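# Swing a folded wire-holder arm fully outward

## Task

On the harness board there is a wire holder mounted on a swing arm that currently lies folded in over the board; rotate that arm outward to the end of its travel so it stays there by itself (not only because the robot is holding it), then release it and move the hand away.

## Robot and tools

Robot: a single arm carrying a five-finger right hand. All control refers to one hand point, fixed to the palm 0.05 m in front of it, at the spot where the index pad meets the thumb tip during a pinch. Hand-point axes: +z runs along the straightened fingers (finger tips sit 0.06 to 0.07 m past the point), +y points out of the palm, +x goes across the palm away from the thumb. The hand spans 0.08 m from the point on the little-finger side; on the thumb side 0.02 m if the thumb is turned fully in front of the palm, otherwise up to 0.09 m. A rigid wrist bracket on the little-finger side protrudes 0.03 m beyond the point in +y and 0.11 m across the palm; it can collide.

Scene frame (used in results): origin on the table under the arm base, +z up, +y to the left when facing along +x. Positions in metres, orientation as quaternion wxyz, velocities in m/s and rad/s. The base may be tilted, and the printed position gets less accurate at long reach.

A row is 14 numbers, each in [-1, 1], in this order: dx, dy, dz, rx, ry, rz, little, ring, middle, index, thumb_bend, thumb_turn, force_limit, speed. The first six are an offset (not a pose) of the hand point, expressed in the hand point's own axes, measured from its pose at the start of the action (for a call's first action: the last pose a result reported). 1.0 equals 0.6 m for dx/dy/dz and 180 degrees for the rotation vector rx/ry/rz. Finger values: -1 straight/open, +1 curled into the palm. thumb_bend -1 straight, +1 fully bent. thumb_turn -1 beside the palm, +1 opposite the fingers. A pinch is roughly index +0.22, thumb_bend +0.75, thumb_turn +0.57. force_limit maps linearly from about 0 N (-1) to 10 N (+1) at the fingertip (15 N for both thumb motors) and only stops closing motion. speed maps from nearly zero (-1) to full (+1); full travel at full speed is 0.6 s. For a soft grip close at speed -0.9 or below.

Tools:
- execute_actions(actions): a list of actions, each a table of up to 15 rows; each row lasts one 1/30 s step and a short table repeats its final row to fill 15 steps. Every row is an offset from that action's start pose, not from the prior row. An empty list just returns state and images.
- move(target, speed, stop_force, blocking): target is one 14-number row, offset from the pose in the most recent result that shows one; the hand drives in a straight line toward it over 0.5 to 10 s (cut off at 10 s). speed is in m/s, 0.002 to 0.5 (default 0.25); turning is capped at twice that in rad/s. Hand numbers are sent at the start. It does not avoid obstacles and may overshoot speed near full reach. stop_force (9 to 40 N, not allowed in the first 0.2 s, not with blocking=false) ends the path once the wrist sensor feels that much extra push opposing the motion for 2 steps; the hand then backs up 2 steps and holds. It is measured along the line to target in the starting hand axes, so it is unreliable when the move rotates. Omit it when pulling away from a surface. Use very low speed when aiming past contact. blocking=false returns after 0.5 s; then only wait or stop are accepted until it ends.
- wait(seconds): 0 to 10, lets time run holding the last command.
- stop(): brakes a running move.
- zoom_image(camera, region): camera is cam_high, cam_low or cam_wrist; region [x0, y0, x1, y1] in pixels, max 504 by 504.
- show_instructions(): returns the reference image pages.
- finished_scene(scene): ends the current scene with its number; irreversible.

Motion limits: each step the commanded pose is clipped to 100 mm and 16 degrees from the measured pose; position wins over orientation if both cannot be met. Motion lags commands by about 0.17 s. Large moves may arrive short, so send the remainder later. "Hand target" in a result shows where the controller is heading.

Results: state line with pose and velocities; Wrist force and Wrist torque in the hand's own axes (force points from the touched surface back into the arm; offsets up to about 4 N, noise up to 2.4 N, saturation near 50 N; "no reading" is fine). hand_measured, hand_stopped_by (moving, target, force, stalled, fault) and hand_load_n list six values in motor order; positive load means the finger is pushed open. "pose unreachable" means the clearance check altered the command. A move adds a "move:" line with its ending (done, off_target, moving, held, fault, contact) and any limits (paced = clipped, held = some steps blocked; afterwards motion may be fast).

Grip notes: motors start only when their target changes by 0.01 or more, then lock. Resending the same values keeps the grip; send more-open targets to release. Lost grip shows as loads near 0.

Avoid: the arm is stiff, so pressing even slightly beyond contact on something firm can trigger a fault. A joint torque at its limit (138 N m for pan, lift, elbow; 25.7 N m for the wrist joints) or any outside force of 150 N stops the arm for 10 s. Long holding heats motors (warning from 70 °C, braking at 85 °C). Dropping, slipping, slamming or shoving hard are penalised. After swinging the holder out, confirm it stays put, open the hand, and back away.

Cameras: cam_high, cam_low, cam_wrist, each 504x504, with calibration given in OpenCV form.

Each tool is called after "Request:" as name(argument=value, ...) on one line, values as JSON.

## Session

Request:
execute_actions(actions=[])

Scene clock: 0.00 s.
end_effector_position=(+0.7870, -0.0443, +0.3600) hand_measured=(-1.000, -1.000, -1.000, -1.000, -1.000, -1.000) hand_load_n=(+0.0, +0.0, +0.0, +0.0, +0.0, +0.0) hand_stopped_by=(target, target, target, target, target, target) hand_force_limit=0.00 hand_speed=-0.80 end_effector_quat_wxyz=(+0.029, +0.741, +0.335, +0.581) end_effector_velocity=(-0.000, +0.000, -0.000) end_effector_angular_velocity=(+0.000, -0.000, +0.001)
Joint positions: [-0.082 -1.176  1.319  0.249  1.488  0.444]
Joint velocities: [ 0.  0.  0. -0. -0. -0.]
Motor temperatures (°C, as the motors report them): [24 23 23 29 28 31]
Wrist force (N, on the end effector, along its own x y z axes, offset not removed): no reading
Wrist torque (N m, same axes, about the end effector's origin, offset not removed): no reading
Hand target: +0.787, -0.044, +0.360; +0.029, +0.741, +0.335, +0.581
camera_calibration (this result's frames):
cam_wrist: T_world_to_cam=[[0.453579, -0.823991, 0.339566, -0.512079], [-0.597495, -0.563857, -0.570144, 0.652173], [0.66126, 0.0557169, -0.748085, -0.11583], [0, 0, 0, 1]] pos_world=[0.698533, -0.0477624, 0.459066]

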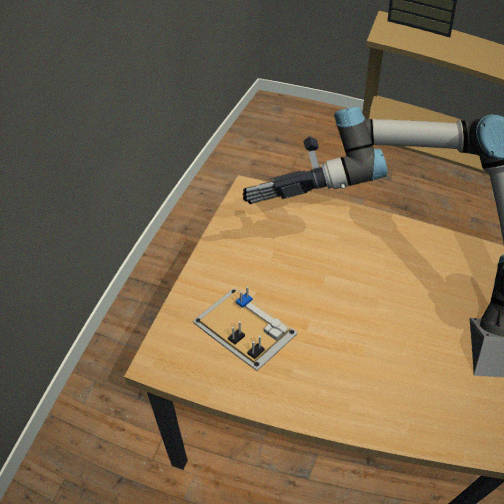

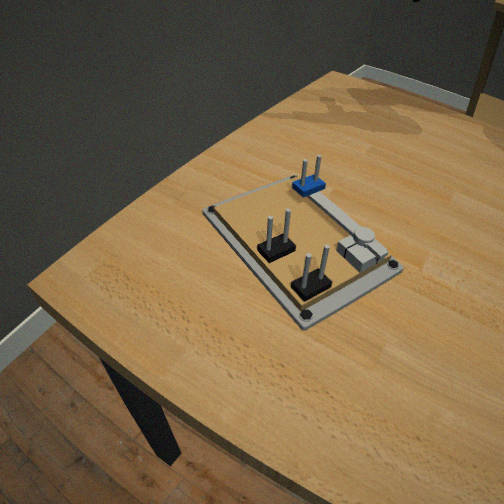

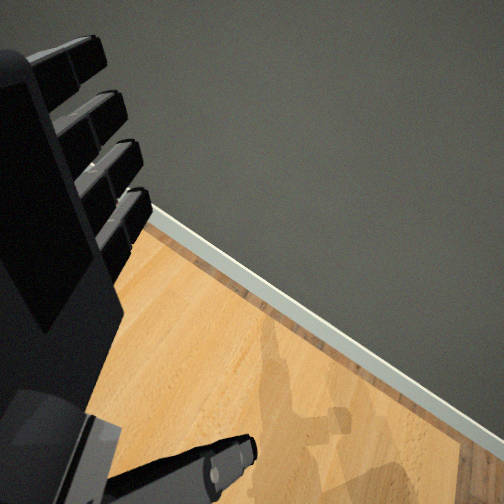

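Request:
zoom_image(camera="cam_low", region=[190, 140, 420, 340])

Request:
zoom_image(camera="cam_high", region=[185, 275, 305, 375])

Region (190, 140, 420, 340) of cam_low's 504x504 image, scaled by 2.191, with more detail than that image has; it fills the top 438 rows of this view, and the rest is white.

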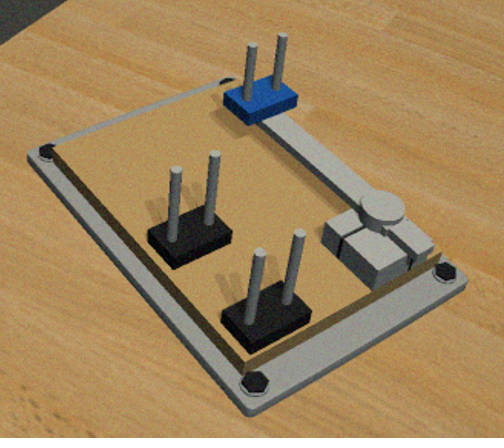

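Region (185, 275, 305, 375) of cam_high's 504x504 image, scaled by 4.200, with more detail than that image has.

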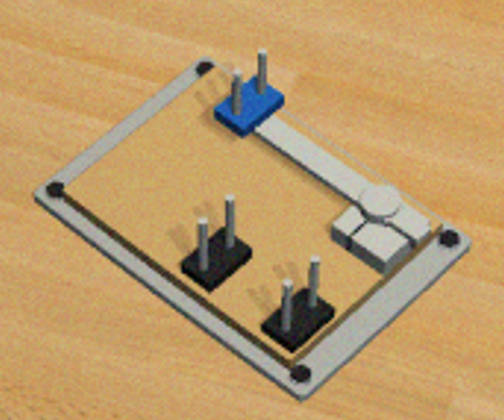

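Request:
zoom_image(camera="cam_low", region=[280, 145, 410, 285])

Request:
zoom_image(camera="cam_high", region=[230, 130, 400, 220])

Region (280, 145, 410, 285) of cam_low's 504x504 image, scaled by 3.600, with more detail than that image has; it fills the left 468 columns of this view, and the rest is white.

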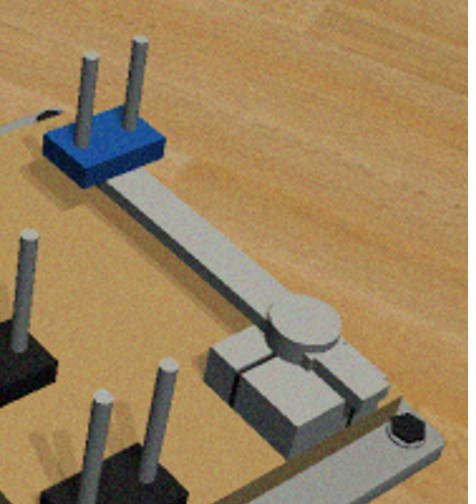

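Region (230, 130, 400, 220) of cam_high's 504x504 image, scaled by 2.965, with more detail than that image has; it fills the top 267 rows of this view, and the rest is white.

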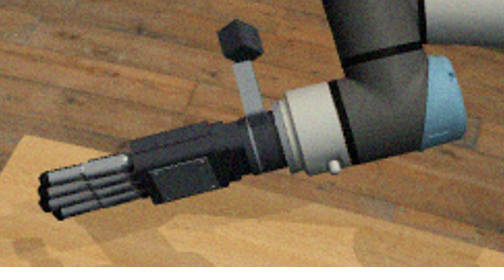

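Request:
execute_actions(actions=[])

Scene clock: 18.33 s.
end_effector_position=(+0.7870, -0.0443, +0.3600) hand_measured=(-1.000, -1.000, -1.000, -1.000, -1.000, -1.000) hand_load_n=(+0.0, +0.0, +0.0, +0.0, +0.0, +0.0) hand_stopped_by=(target, target, target, target, target, target) hand_force_limit=0.00 hand_speed=-0.80 end_effector_quat_wxyz=(+0.029, +0.741, +0.335, +0.581) end_effector_velocity=(+0.000, -0.000, +0.000) end_effector_angular_velocity=(-0.000, +0.000, -0.000)
Joint positions: [-0.082 -1.176  1.319  0.249  1.488  0.444]
Joint velocities: [ 0. -0. -0.  0.  0.  0.]
Motor temperatures (°C, as the motors report them): [24 23 23 29 28 31]
Wrist force (N, on the end effector, along its own x y z axes, offset not removed): [-0.9 -1.8 0.6]
Wrist torque (N m, same axes, about the end effector's origin, offset not removed): [-0.36 0.27 -0.29]
Hand target: +0.787, -0.044, +0.360; +0.029, +0.741, +0.335, +0.581
camera_calibration (this result's frames):
cam_wrist: T_world_to_cam=[[0.453579, -0.823991, 0.339566, -0.512079], [-0.597496, -0.563857, -0.570144, 0.652173], [0.66126, 0.0557167, -0.748085, -0.11583], [0, 0, 0, 1]] pos_world=[0.698533, -0.0477625, 0.459066]

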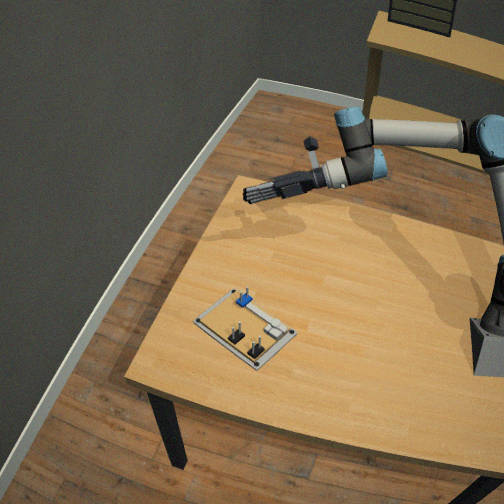

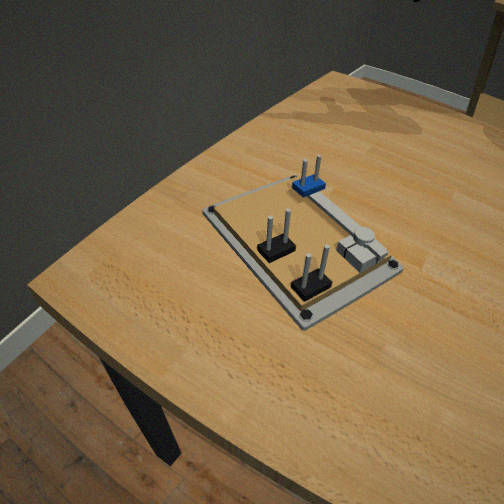

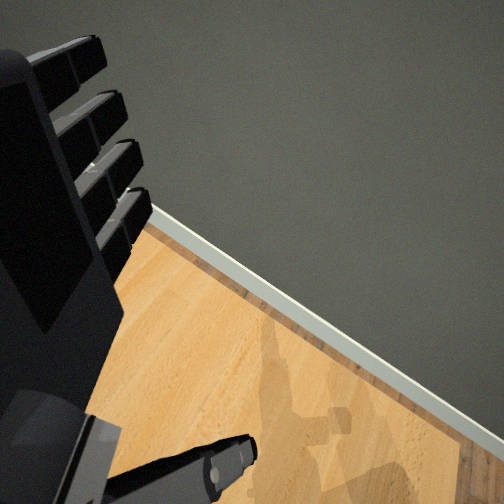

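Request:
zoom_image(camera="cam_low", region=[190, 140, 420, 340])

Region (190, 140, 420, 340) of cam_low's 504x504 image, scaled by 2.191, with more detail than that image has; it fills the top 438 rows of this view, and the rest is white.

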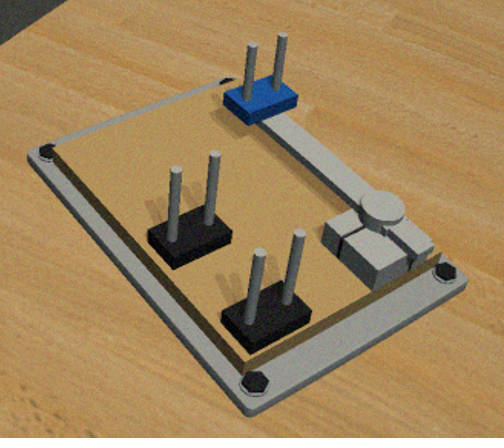

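Request:
move(target=[-0.1369, -0.3758, 0.4603, 0.1358, -0.0712, -0.3484, 1, 1, 1, 1, -1, -1, 0, 1], speed=0.3)

Scene clock: 29.17 s.
end_effector_position=(+0.9178, +0.1823, +0.1046) hand_measured=(+1.000, +1.000, +1.000, +1.000, -1.000, -1.000) hand_load_n=(+0.0, +0.0, +0.0, +0.0, +0.0, +0.0) hand_stopped_by=(target, target, target, target, target, target) hand_force_limit=0.00 hand_speed=1.00 end_effector_quat_wxyz=(+0.210, +0.506, +0.772, +0.321) end_effector_velocity=(+0.002, +0.001, -0.001) end_effector_angular_velocity=(-0.007, +0.007, +0.004)
Joint positions: [-0.02  -0.353  0.585  0.548  1.788 -0.608]
Joint velocities: [ 0.002  0.018 -0.034  0.025  0.006 -0.002]
Motor temperatures (°C, as the motors report them): [24 23 23 29 28 31]
Wrist force (N, on the end effector, along its own x y z axes, offset not removed): [2.0 0.2 0.7]
Wrist torque (N m, same axes, about the end effector's origin, offset not removed): [-0.06 -0.23 0.00]
Hand target: +0.918, +0.182, +0.104; +0.210, +0.506, +0.773, +0.320
Off the commanded pose: 0.000 m, 0 deg.
move: done
camera_calibration (this result's frames):
cam_wrist: T_world_to_cam=[[0.688736, 0.182969, 0.701545, -0.735234], [-0.0721504, -0.945531, 0.317435, 0.207045], [0.721414, -0.269246, -0.63802, -0.413438], [0, 0, 0, 1]] pos_world=[0.81958, 0.218976, 0.186296]

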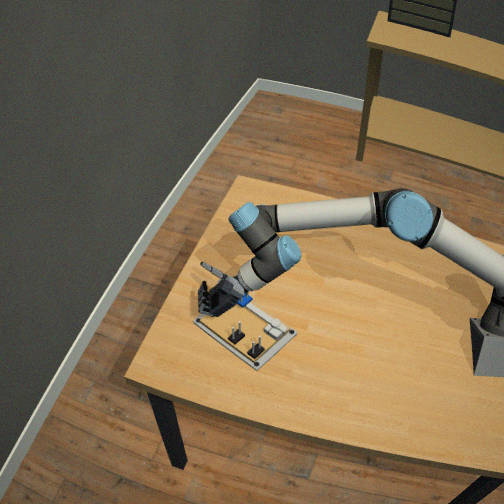

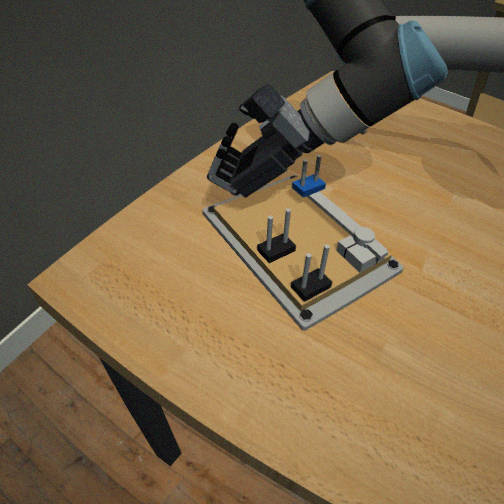

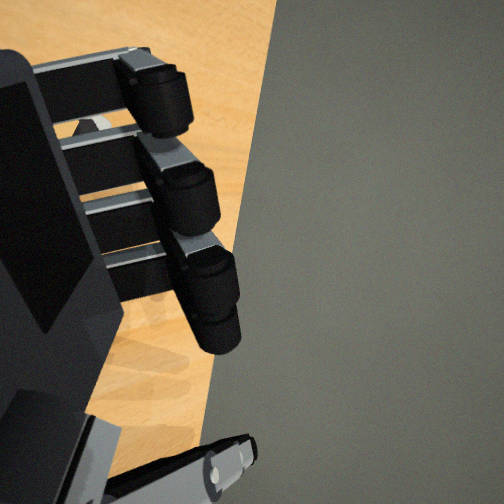

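Request:
zoom_image(camera="cam_low", region=[190, 70, 400, 280])

Region (190, 70, 400, 280) of cam_low's 504x504 image, scaled by 2.400, with more detail than that image has.

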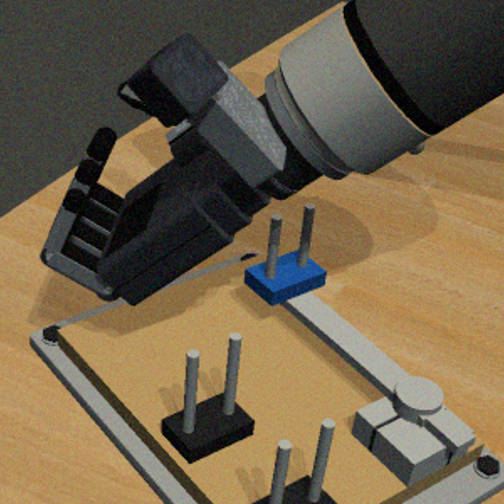

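Request:
execute_actions(actions=[[[0.00095,-0.00303,0.00101,0,0,0,1,1,1,1,-1,-1,0,1],[0.00190,-0.00606,0.00202,0,0,0,1,1,1,1,-1,-1,0,1],[0.00286,-0.00909,0.00303,0,0,0,1,1,1,1,-1,-1,0,1],[0.00381,-0.01213,0.00404,0,0,0,1,1,1,1,-1,-1,0,1],[0.00476,-0.01516,0.00505,0,0,0,1,1,1,1,-1,-1,0,1],[0.00260,-0.01973,0.00430,0,0,0,1,1,1,1,-1,-1,0,1],[0.00045,-0.02430,0.00355,0,0,0,1,1,1,1,-1,-1,0,1],[-0.00266,-0.02584,0.00179,0,0,0,1,1,1,1,-1,-1,0,1],[-0.00577,-0.02738,0.00003,0,0,0,1,1,1,1,-1,-1,0,1],[-0.00889,-0.02892,-0.00173,0,0,0,1,1,1,1,-1,-1,0,1],[-0.01200,-0.03046,-0.00349,0,0,0,1,1,1,1,-1,-1,0,1],[-0.01511,-0.03200,-0.00525,0,0,0,1,1,1,1,-1,-1,0,1],[-0.01822,-0.03354,-0.00701,0,0,0,1,1,1,1,-1,-1,0,1],[-0.02133,-0.03508,-0.00877,0,0,0,1,1,1,1,-1,-1,0,1],[-0.02444,-0.03662,-0.01053,0,0,0,1,1,1,1,-1,-1,0,1]],[[-0.01596,-0.01067,-0.00865,0,0,0,1,1,1,1,-1,-1,0,1],[-0.01907,-0.01221,-0.01041,0,0,0,1,1,1,1,-1,-1,0,1],[-0.02218,-0.01375,-0.01217,0,0,0,1,1,1,1,-1,-1,0,1],[-0.02529,-0.01529,-0.01393,0,0,0,1,1,1,1,-1,-1,0,1],[-0.02841,-0.01683,-0.01569,0,0,0,1,1,1,1,-1,-1,0,1],[-0.03152,-0.01837,-0.01745,0,0,0,1,1,1,1,-1,-1,0,1],[-0.03463,-0.01991,-0.01921,0,0,0,1,1,1,1,-1,-1,0,1],[-0.03774,-0.02145,-0.02097,0,0,0,1,1,1,1,-1,-1,0,1],[-0.04085,-0.02299,-0.02273,0,0,0,1,1,1,1,-1,-1,0,1],[-0.04396,-0.02453,-0.02449,0,0,0,1,1,1,1,-1,-1,0,1],[-0.04707,-0.02607,-0.02625,0,0,0,1,1,1,1,-1,-1,0,1],[-0.05018,-0.02761,-0.02801,0,0,0,1,1,1,1,-1,-1,0,1],[-0.05329,-0.02915,-0.02977,0,0,0,1,1,1,1,-1,-1,0,1],[-0.05640,-0.03069,-0.03153,0,0,0,1,1,1,1,-1,-1,0,1],[-0.05952,-0.03223,-0.03329,0,0,0,1,1,1,1,-1,-1,0,1]],[[-0.01898,-0.00939,-0.01073,0,0,0,1,1,1,1,-1,-1,0,1],[-0.02209,-0.01093,-0.01249,0,0,0,1,1,1,1,-1,-1,0,1],[-0.02520,-0.01247,-0.01425,0,0,0,1,1,1,1,-1,-1,0,1],[-0.02831,-0.01401,-0.01601,0,0,0,1,1,1,1,-1,-1,0,1],[-0.03143,-0.01555,-0.01777,0,0,0,1,1,1,1,-1,-1,0,1],[-0.03454,-0.01709,-0.01953,0,0,0,1,1,1,1,-1,-1,0,1],[-0.03765,-0.01863,-0.02129,0,0,0,1,1,1,1,-1,-1,0,1],[-0.04076,-0.02017,-0.02305,0,0,0,1,1,1,1,-1,-1,0,1],[-0.04387,-0.02171,-0.02481,0,0,0,1,1,1,1,-1,-1,0,1],[-0.04698,-0.02325,-0.02657,0,0,0,1,1,1,1,-1,-1,0,1],[-0.05009,-0.02479,-0.02833,0,0,0,1,1,1,1,-1,-1,0,1],[-0.05320,-0.02633,-0.03009,0,0,0,1,1,1,1,-1,-1,0,1],[-0.05631,-0.02787,-0.03185,0,0,0,1,1,1,1,-1,-1,0,1],[-0.05942,-0.02941,-0.03361,0,0,0,1,1,1,1,-1,-1,0,1],[-0.06254,-0.03095,-0.03537,0,0,0,1,1,1,1,-1,-1,0,1]],[[-0.01867,-0.00924,-0.01056,0,0,0,1,1,1,1,-1,-1,0,1],[-0.02107,-0.01043,-0.01192,0,0,0,1,1,1,1,-1,-1,0,1],[-0.02307,-0.01142,-0.01305,0,0,0,1,1,1,1,-1,-1,0,1],[-0.02467,-0.01221,-0.01395,0,0,0,1,1,1,1,-1,-1,0,1],[-0.02587,-0.01280,-0.01463,0,0,0,1,1,1,1,-1,-1,0,1],[-0.02667,-0.01320,-0.01508,0,0,0,1,1,1,1,-1,-1,0,1],[-0.02720,-0.01346,-0.01539,0,0,0,1,1,1,1,-1,-1,0,1],[-0.02747,-0.01360,-0.01554,0,0,0,1,1,1,1,-1,-1,0,1]]])

Scene clock: 44.83 s.
end_effector_position=(+0.8873, +0.0835, +0.0961) hand_measured=(+1.000, +1.000, +1.000, +1.000, -1.000, -1.000) hand_load_n=(+0.0, +0.0, +0.0, +0.0, +0.0, +0.0) hand_stopped_by=(target, target, target, target, target, target) hand_force_limit=0.00 hand_speed=1.00 end_effector_quat_wxyz=(+0.209, +0.507, +0.773, +0.320) end_effector_velocity=(-0.002, -0.006, +0.000) end_effector_angular_velocity=(-0.001, -0.000, -0.001)
Joint positions: [-0.146 -0.579  0.918  0.429  1.7   -0.696]
Joint velocities: [-0.007 -0.011  0.013 -0.003 -0.004 -0.005]
Motor temperatures (°C, as the motors report them): [24 23 23 29 28 31]
Wrist force (N, on the end effector, along its own x y z axes, offset not removed): [0.5 0.9 1.8]
Wrist torque (N m, same axes, about the end effector's origin, offset not removed): [-0.15 -0.05 -0.05]
Hand target: +0.887, +0.083, +0.096; +0.209, +0.507, +0.773, +0.320
Off the commanded pose: 0.001 m, 0 deg.
camera_calibration (this result's frames):
cam_wrist: T_world_to_cam=[[0.691279, 0.183186, 0.698982, -0.692174], [-0.071241, -0.945341, 0.318206, 0.113167], [0.719067, -0.269765, -0.640445, -0.421089], [0, 0, 0, 1]] pos_world=[0.789339, 0.120182, 0.178123]

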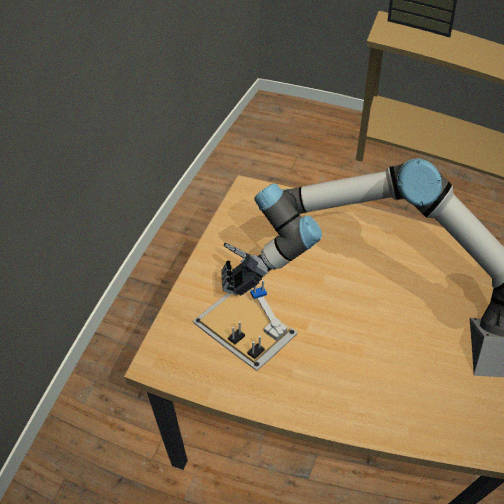

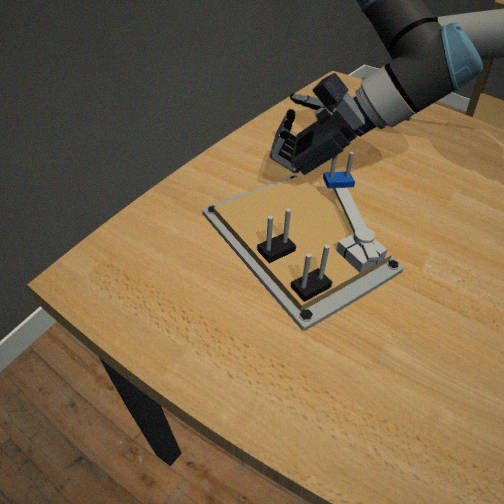

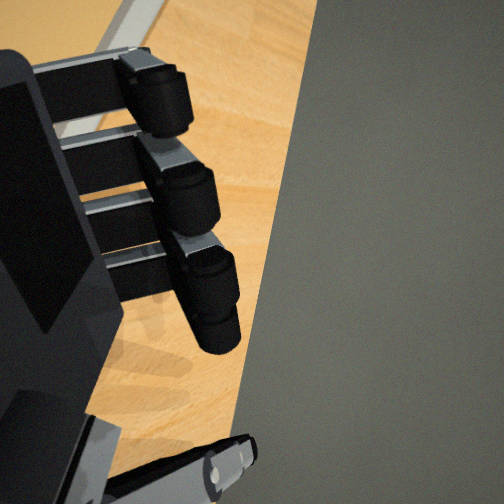

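Request:
zoom_image(camera="cam_low", region=[250, 90, 430, 270])

Region (250, 90, 430, 270) of cam_low's 504x504 image, scaled by 2.800, with more detail than that image has.

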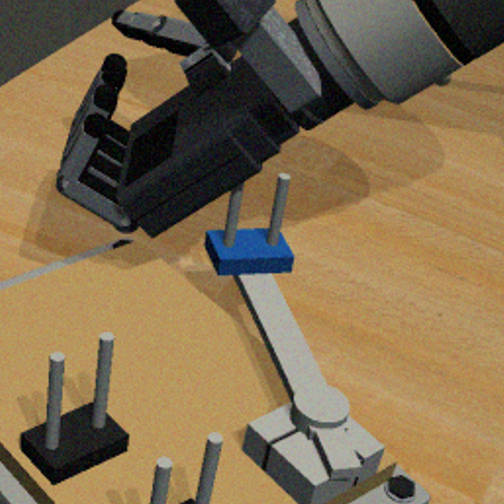

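Request:
execute_actions(actions=[[[-0.00016,-0.00056,-0.00064,0,0,0,1,1,1,1,-1,-1,0,1],[-0.00045,-0.00166,-0.00191,0,0,0,1,1,1,1,-1,-1,0,1],[-0.00088,-0.00333,-0.00385,0,0,0,1,1,1,1,-1,-1,0,1],[-0.00139,-0.00558,-0.00643,0,0,0,1,1,1,1,-1,-1,0,1],[-0.00195,-0.00840,-0.00969,0,0,0,1,1,1,1,-1,-1,0,1],[-0.00251,-0.01184,-0.01364,0,0,0,1,1,1,1,-1,-1,0,1],[-0.00292,-0.01529,-0.01760,0,0,0,1,1,1,1,-1,-1,0,1],[-0.00322,-0.01880,-0.02162,0,0,0,1,1,1,1,-1,-1,0,1],[-0.00337,-0.02231,-0.02565,0,0,0,1,1,1,1,-1,-1,0,1],[-0.00340,-0.02587,-0.02973,0,0,0,1,1,1,1,-1,-1,0,1],[-0.00328,-0.02943,-0.03380,0,0,0,1,1,1,1,-1,-1,0,1],[-0.00303,-0.03304,-0.03792,0,0,0,1,1,1,1,-1,-1,0,1],[-0.00264,-0.03664,-0.04204,0,0,0,1,1,1,1,-1,-1,0,1],[-0.00211,-0.04028,-0.04619,0,0,0,1,1,1,1,-1,-1,0,1],[-0.00144,-0.04391,-0.05034,0,0,0,1,1,1,1,-1,-1,0,1]],[[0.00271,-0.01993,-0.02276,0,0,0,1,1,1,1,-1,-1,0,1],[0.00366,-0.02358,-0.02692,0,0,0,1,1,1,1,-1,-1,0,1],[0.00474,-0.02726,-0.03111,0,0,0,1,1,1,1,-1,-1,0,1],[0.00597,-0.03092,-0.03528,0,0,0,1,1,1,1,-1,-1,0,1],[0.00733,-0.03460,-0.03948,0,0,0,1,1,1,1,-1,-1,0,1],[0.00883,-0.03825,-0.04365,0,0,0,1,1,1,1,-1,-1,0,1],[0.01048,-0.04193,-0.04784,0,0,0,1,1,1,1,-1,-1,0,1],[0.01226,-0.04557,-0.05199,0,0,0,1,1,1,1,-1,-1,0,1],[0.01418,-0.04923,-0.05616,0,0,0,1,1,1,1,-1,-1,0,1],[0.01624,-0.05285,-0.06030,0,0,0,1,1,1,1,-1,-1,0,1],[0.01845,-0.05647,-0.06444,0,0,0,1,1,1,1,-1,-1,0,1],[0.02078,-0.06006,-0.06853,0,0,0,1,1,1,1,-1,-1,0,1],[0.02326,-0.06364,-0.07263,0,0,0,1,1,1,1,-1,-1,0,1],[0.02586,-0.06718,-0.07669,0,0,0,1,1,1,1,-1,-1,0,1],[0.02861,-0.07072,-0.08074,0,0,0,1,1,1,1,-1,-1,0,1]],[[0.01481,-0.02063,-0.02361,0,0,0,1,1,1,1,-1,-1,0,1],[0.01783,-0.02411,-0.02760,0,0,0,1,1,1,1,-1,-1,0,1],[0.02097,-0.02753,-0.03154,0,0,0,1,1,1,1,-1,-1,0,1],[0.02425,-0.03093,-0.03546,0,0,0,1,1,1,1,-1,-1,0,1],[0.02764,-0.03428,-0.03931,0,0,0,1,1,1,1,-1,-1,0,1],[0.03118,-0.03760,-0.04315,0,0,0,1,1,1,1,-1,-1,0,1],[0.03446,-0.04055,-0.04656,0,0,0,1,1,1,1,-1,-1,0,1],[0.03745,-0.04312,-0.04955,0,0,0,1,1,1,1,-1,-1,0,1],[0.04015,-0.04538,-0.05216,0,0,0,1,1,1,1,-1,-1,0,1],[0.04250,-0.04726,-0.05435,0,0,0,1,1,1,1,-1,-1,0,1],[0.04451,-0.04885,-0.05620,0,0,0,1,1,1,1,-1,-1,0,1],[0.04611,-0.05008,-0.05763,0,0,0,1,1,1,1,-1,-1,0,1],[0.04735,-0.05102,-0.05873,0,0,0,1,1,1,1,-1,-1,0,1],[0.04817,-0.05164,-0.05945,0,0,0,1,1,1,1,-1,-1,0,1],[0.04858,-0.05194,-0.05980,0,0,0,1,1,1,1,-1,-1,0,1]]])

Scene clock: 55.53 s.
end_effector_position=(+0.7702, +0.0688, +0.1046) hand_measured=(+1.000, +1.000, +1.000, +1.000, -1.000, -1.000) hand_load_n=(+0.0, +0.0, +0.0, +0.0, +0.0, +0.0) hand_stopped_by=(target, target, target, target, target, target) hand_force_limit=0.00 hand_speed=1.00 end_effector_quat_wxyz=(+0.207, +0.507, +0.774, +0.318) end_effector_velocity=(-0.054, +0.012, +0.004) end_effector_angular_velocity=(-0.000, -0.004, -0.001)
Joint positions: [-0.165 -0.859  1.436  0.195  1.688 -0.708]
Joint velocities: [ 0.018 -0.093  0.199 -0.109  0.012  0.012]
Motor temperatures (°C, as the motors report them): [24 23 23 29 28 31]
Wrist force (N, on the end effector, along its own x y z axes, offset not removed): [-0.6 1.3 -0.2]
Wrist torque (N m, same axes, about the end effector's origin, offset not removed): [-0.07 0.09 -0.19]
Hand target: +0.763, +0.070, +0.105; +0.207, +0.507, +0.773, +0.319
Off the commanded pose: 0.008 m, 0 deg.
camera_calibration (this result's frames):
cam_wrist: T_world_to_cam=[[0.695041, 0.184152, 0.694987, -0.617013], [-0.0685707, -0.945256, 0.319043, 0.0861261], [0.715693, -0.269404, -0.644364, -0.332429], [0, 0, 0, 1]] pos_world=[0.672672, 0.105478, 0.187133]

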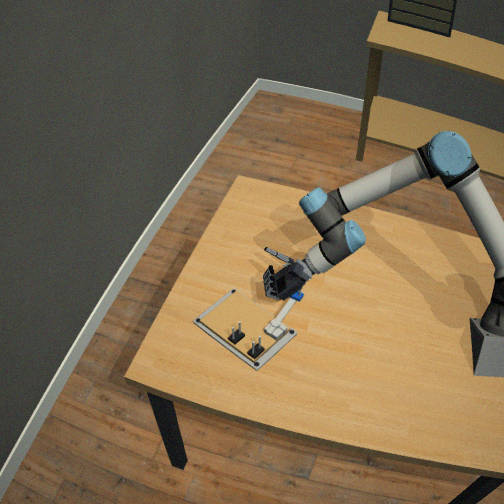

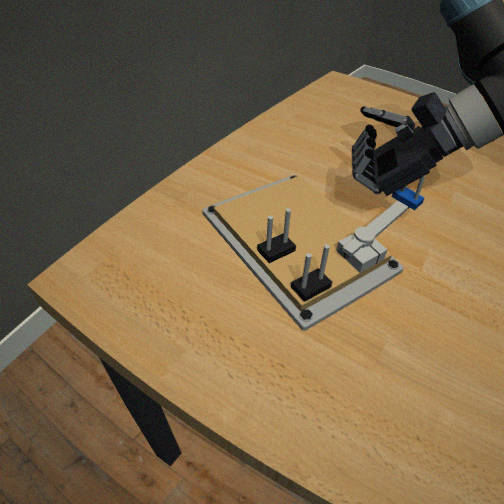

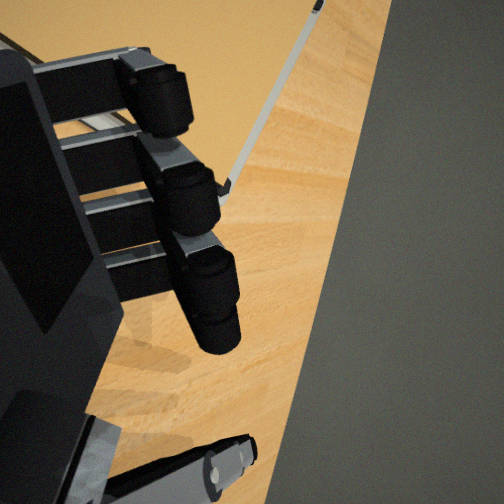

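The arm is still settling to its target; get a fresh state.

Request:
execute_actions(actions=[])

Scene clock: 55.70 s.
end_effector_position=(+0.7648, +0.0700, +0.1050) hand_measured=(+1.000, +1.000, +1.000, +1.000, -1.000, -1.000) hand_load_n=(+0.0, +0.0, +0.0, +0.0, +0.0, +0.0) hand_stopped_by=(target, target, target, target, target, target) hand_force_limit=0.00 hand_speed=1.00 end_effector_quat_wxyz=(+0.207, +0.507, +0.773, +0.318) end_effector_velocity=(-0.016, +0.003, +0.001) end_effector_angular_velocity=(-0.001, -0.001, -0.001)
Joint positions: [-0.163 -0.868  1.455  0.184  1.689 -0.707]
Joint velocities: [ 0.005 -0.026  0.057 -0.032  0.004  0.003]
Motor temperatures (°C, as the motors report them): [24 23 23 29 28 31]
Wrist force (N, on the end effector, along its own x y z axes, offset not removed): [-1.0 2.8 0.0]
Wrist torque (N m, same axes, about the end effector's origin, offset not removed): [0.20 0.06 -0.20]
Hand target: +0.763, +0.070, +0.105; +0.207, +0.507, +0.773, +0.319
Off the commanded pose: 0.002 m, 0 deg.
camera_calibration (this result's frames):
cam_wrist: T_world_to_cam=[[0.694658, 0.184003, 0.695409, -0.613516], [-0.0689482, -0.945249, 0.318984, 0.0870932], [0.716029, -0.269532, -0.643938, -0.328319], [0, 0, 0, 1]] pos_world=[0.667274, 0.106721, 0.187446]

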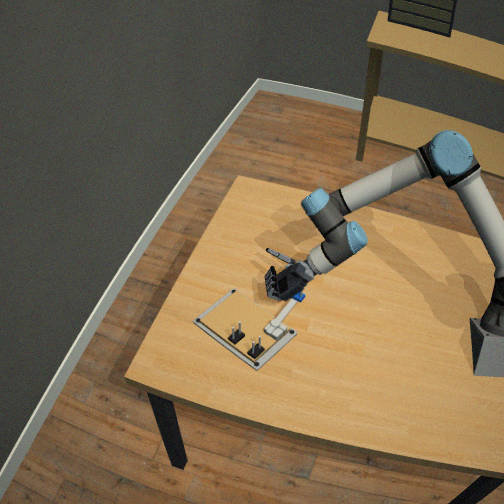

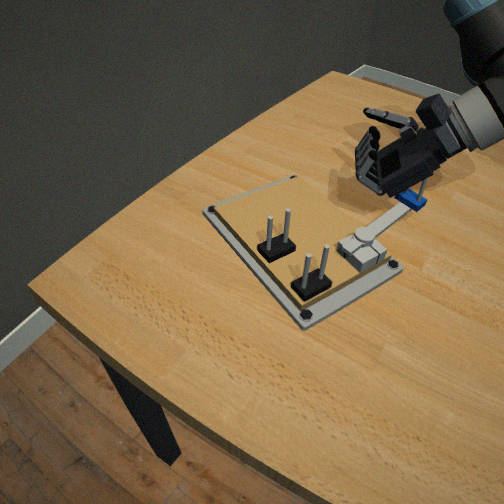

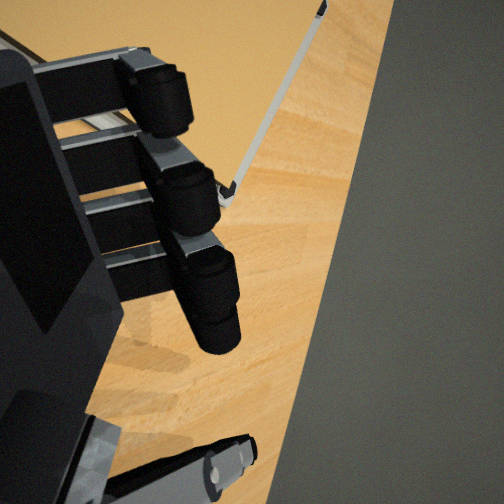

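Request:
zoom_image(camera="cam_low", region=[320, 120, 480, 280])

Region (320, 120, 480, 280) of cam_low's 504x504 image, scaled by 3.150, with more detail than that image has.

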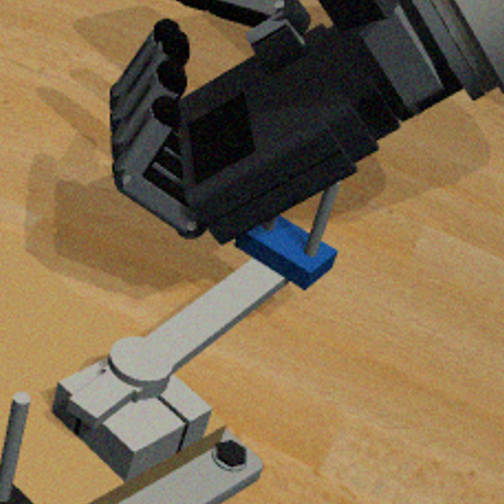

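Request:
move(target=[0.0517, -0.0361, -0.0403, 0, 0, 0, 1, 1, 1, 1, -1, -1, 0, 1], speed=0.022, stop_force=9)

Scene clock: 58.90 s.
end_effector_position=(+0.7422, +0.0783, +0.1062) hand_measured=(+1.000, +1.000, +1.000, +1.000, -1.000, -1.000) hand_load_n=(+0.0, +0.0, +0.0, +0.0, +0.0, +0.0) hand_stopped_by=(target, target, target, target, target, target) hand_force_limit=0.00 hand_speed=1.00 end_effector_quat_wxyz=(+0.207, +0.507, +0.773, +0.318) end_effector_velocity=(+0.006, -0.001, -0.000) end_effector_angular_velocity=(+0.001, -0.002, +0.005)
Joint positions: [-0.15  -0.9    1.532  0.14   1.699 -0.698]
Joint velocities: [-0.004  0.009 -0.019  0.011 -0.007 -0.006]
Motor temperatures (°C, as the motors report them): [24 23 23 29 28 31]
Wrist force (N, on the end effector, along its own x y z axes, offset not removed): [0.3 19.3 -1.7]
Wrist torque (N m, same axes, about the end effector's origin, offset not removed): [1.14 0.16 0.28]
Hand target: +0.743, +0.078, +0.106; +0.207, +0.507, +0.773, +0.319
Off the commanded pose: 0.021 m, 0 deg.
move: contact
camera_calibration (this result's frames):
cam_wrist: T_world_to_cam=[[0.694627, 0.183912, 0.695464, -0.600158], [-0.0690281, -0.945266, 0.318915, 0.0930194], [0.716051, -0.269534, -0.643912, -0.309086], [0, 0, 0, 1]] pos_world=[0.644628, 0.114995, 0.188699]

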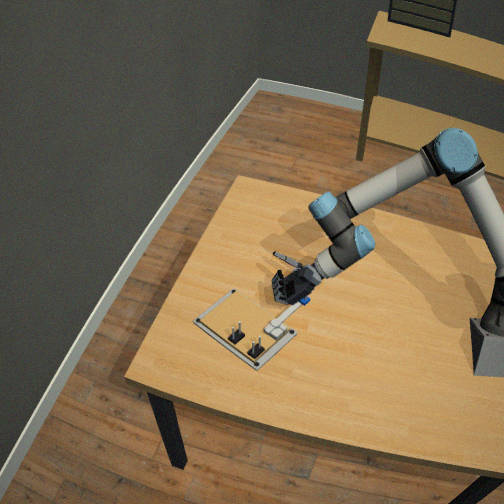

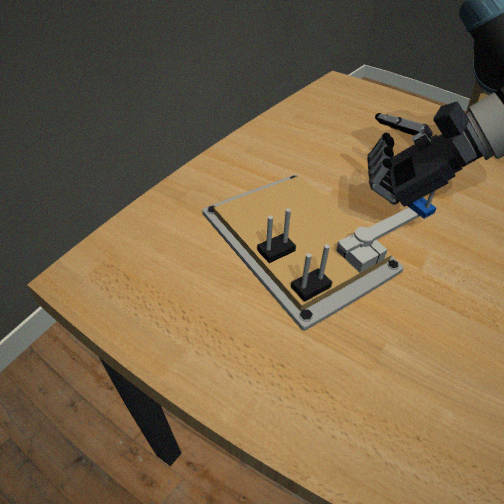

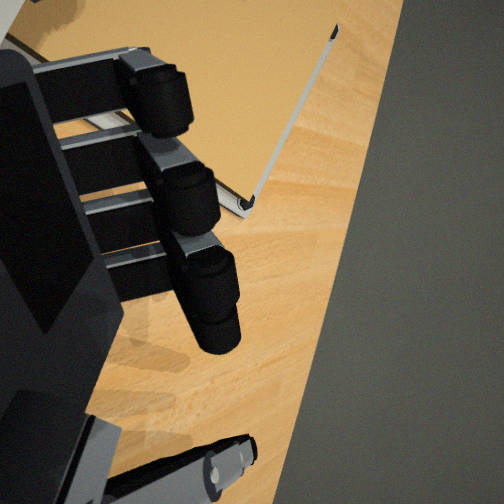

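Request:
move(target=[0, 0.16, -0.16, 0, 0, 0, 1, 1, 1, 1, -1, -1, 0, 1], speed=0.25)

Scene clock: 60.37 s.
end_effector_position=(+0.7430, +0.0782, +0.2416) hand_measured=(+1.000, +1.000, +1.000, +1.000, -1.000, -1.000) hand_load_n=(+0.0, +0.0, +0.0, +0.0, +0.0, +0.0) hand_stopped_by=(target, target, target, target, target, target) hand_force_limit=0.00 hand_speed=1.00 end_effector_quat_wxyz=(+0.207, +0.507, +0.773, +0.318) end_effector_velocity=(+0.000, -0.000, +0.003) end_effector_angular_velocity=(-0.001, +0.002, -0.001)
Joint positions: [-0.007 -0.999  1.375  0.414  1.8   -0.596]
Joint velocities: [ 0.004 -0.    -0.007  0.009  0.005  0.003]
Motor temperatures (°C, as the motors report them): [24 23 23 29 28 31]
Wrist force (N, on the end effector, along its own x y z axes, offset not removed): [0.2 -2.0 0.9]
Wrist torque (N m, same axes, about the end effector's origin, offset not removed): [-0.45 -0.03 -0.29]
Hand target: +0.743, +0.078, +0.242; +0.207, +0.507, +0.773, +0.318
Off the commanded pose: 0.000 m, 0 deg.
move: done
camera_calibration (this result's frames):
cam_wrist: T_world_to_cam=[[0.694481, 0.184087, 0.695563, -0.69479], [-0.0690651, -0.945197, 0.319112, 0.0497431], [0.716189, -0.269657, -0.643707, -0.222709], [0, 0, 0, 1]] pos_world=[0.645456, 0.114864, 0.324038]

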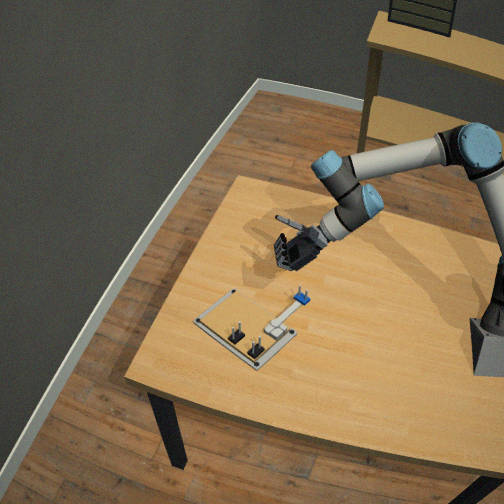

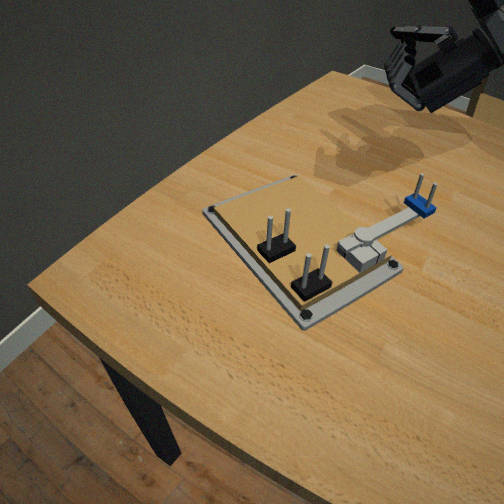

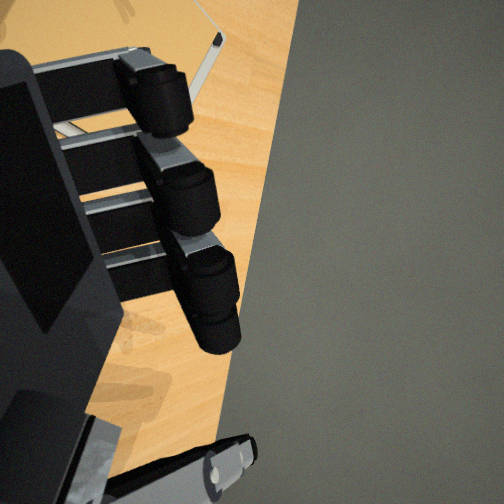

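Request:
zoom_image(camera="cam_low", region=[310, 160, 460, 310])

Region (310, 160, 460, 310) of cam_low's 504x504 image, scaled by 3.360, with more detail than that image has.

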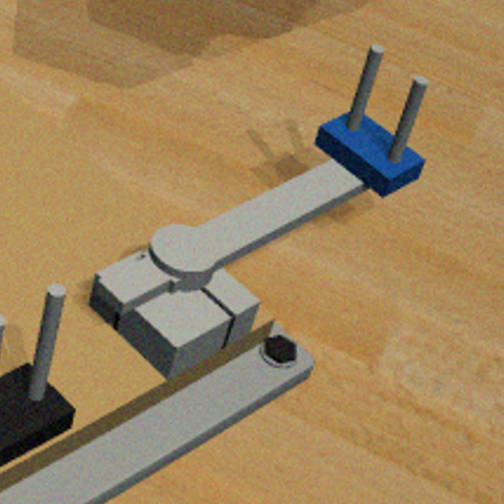

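The arm is at its 90° stop: the tail lines up with the black mark and runs parallel to the board edge. The hand is clear of it.

Request:
finished_scene(scene=2)

The scene is finished: the task was done.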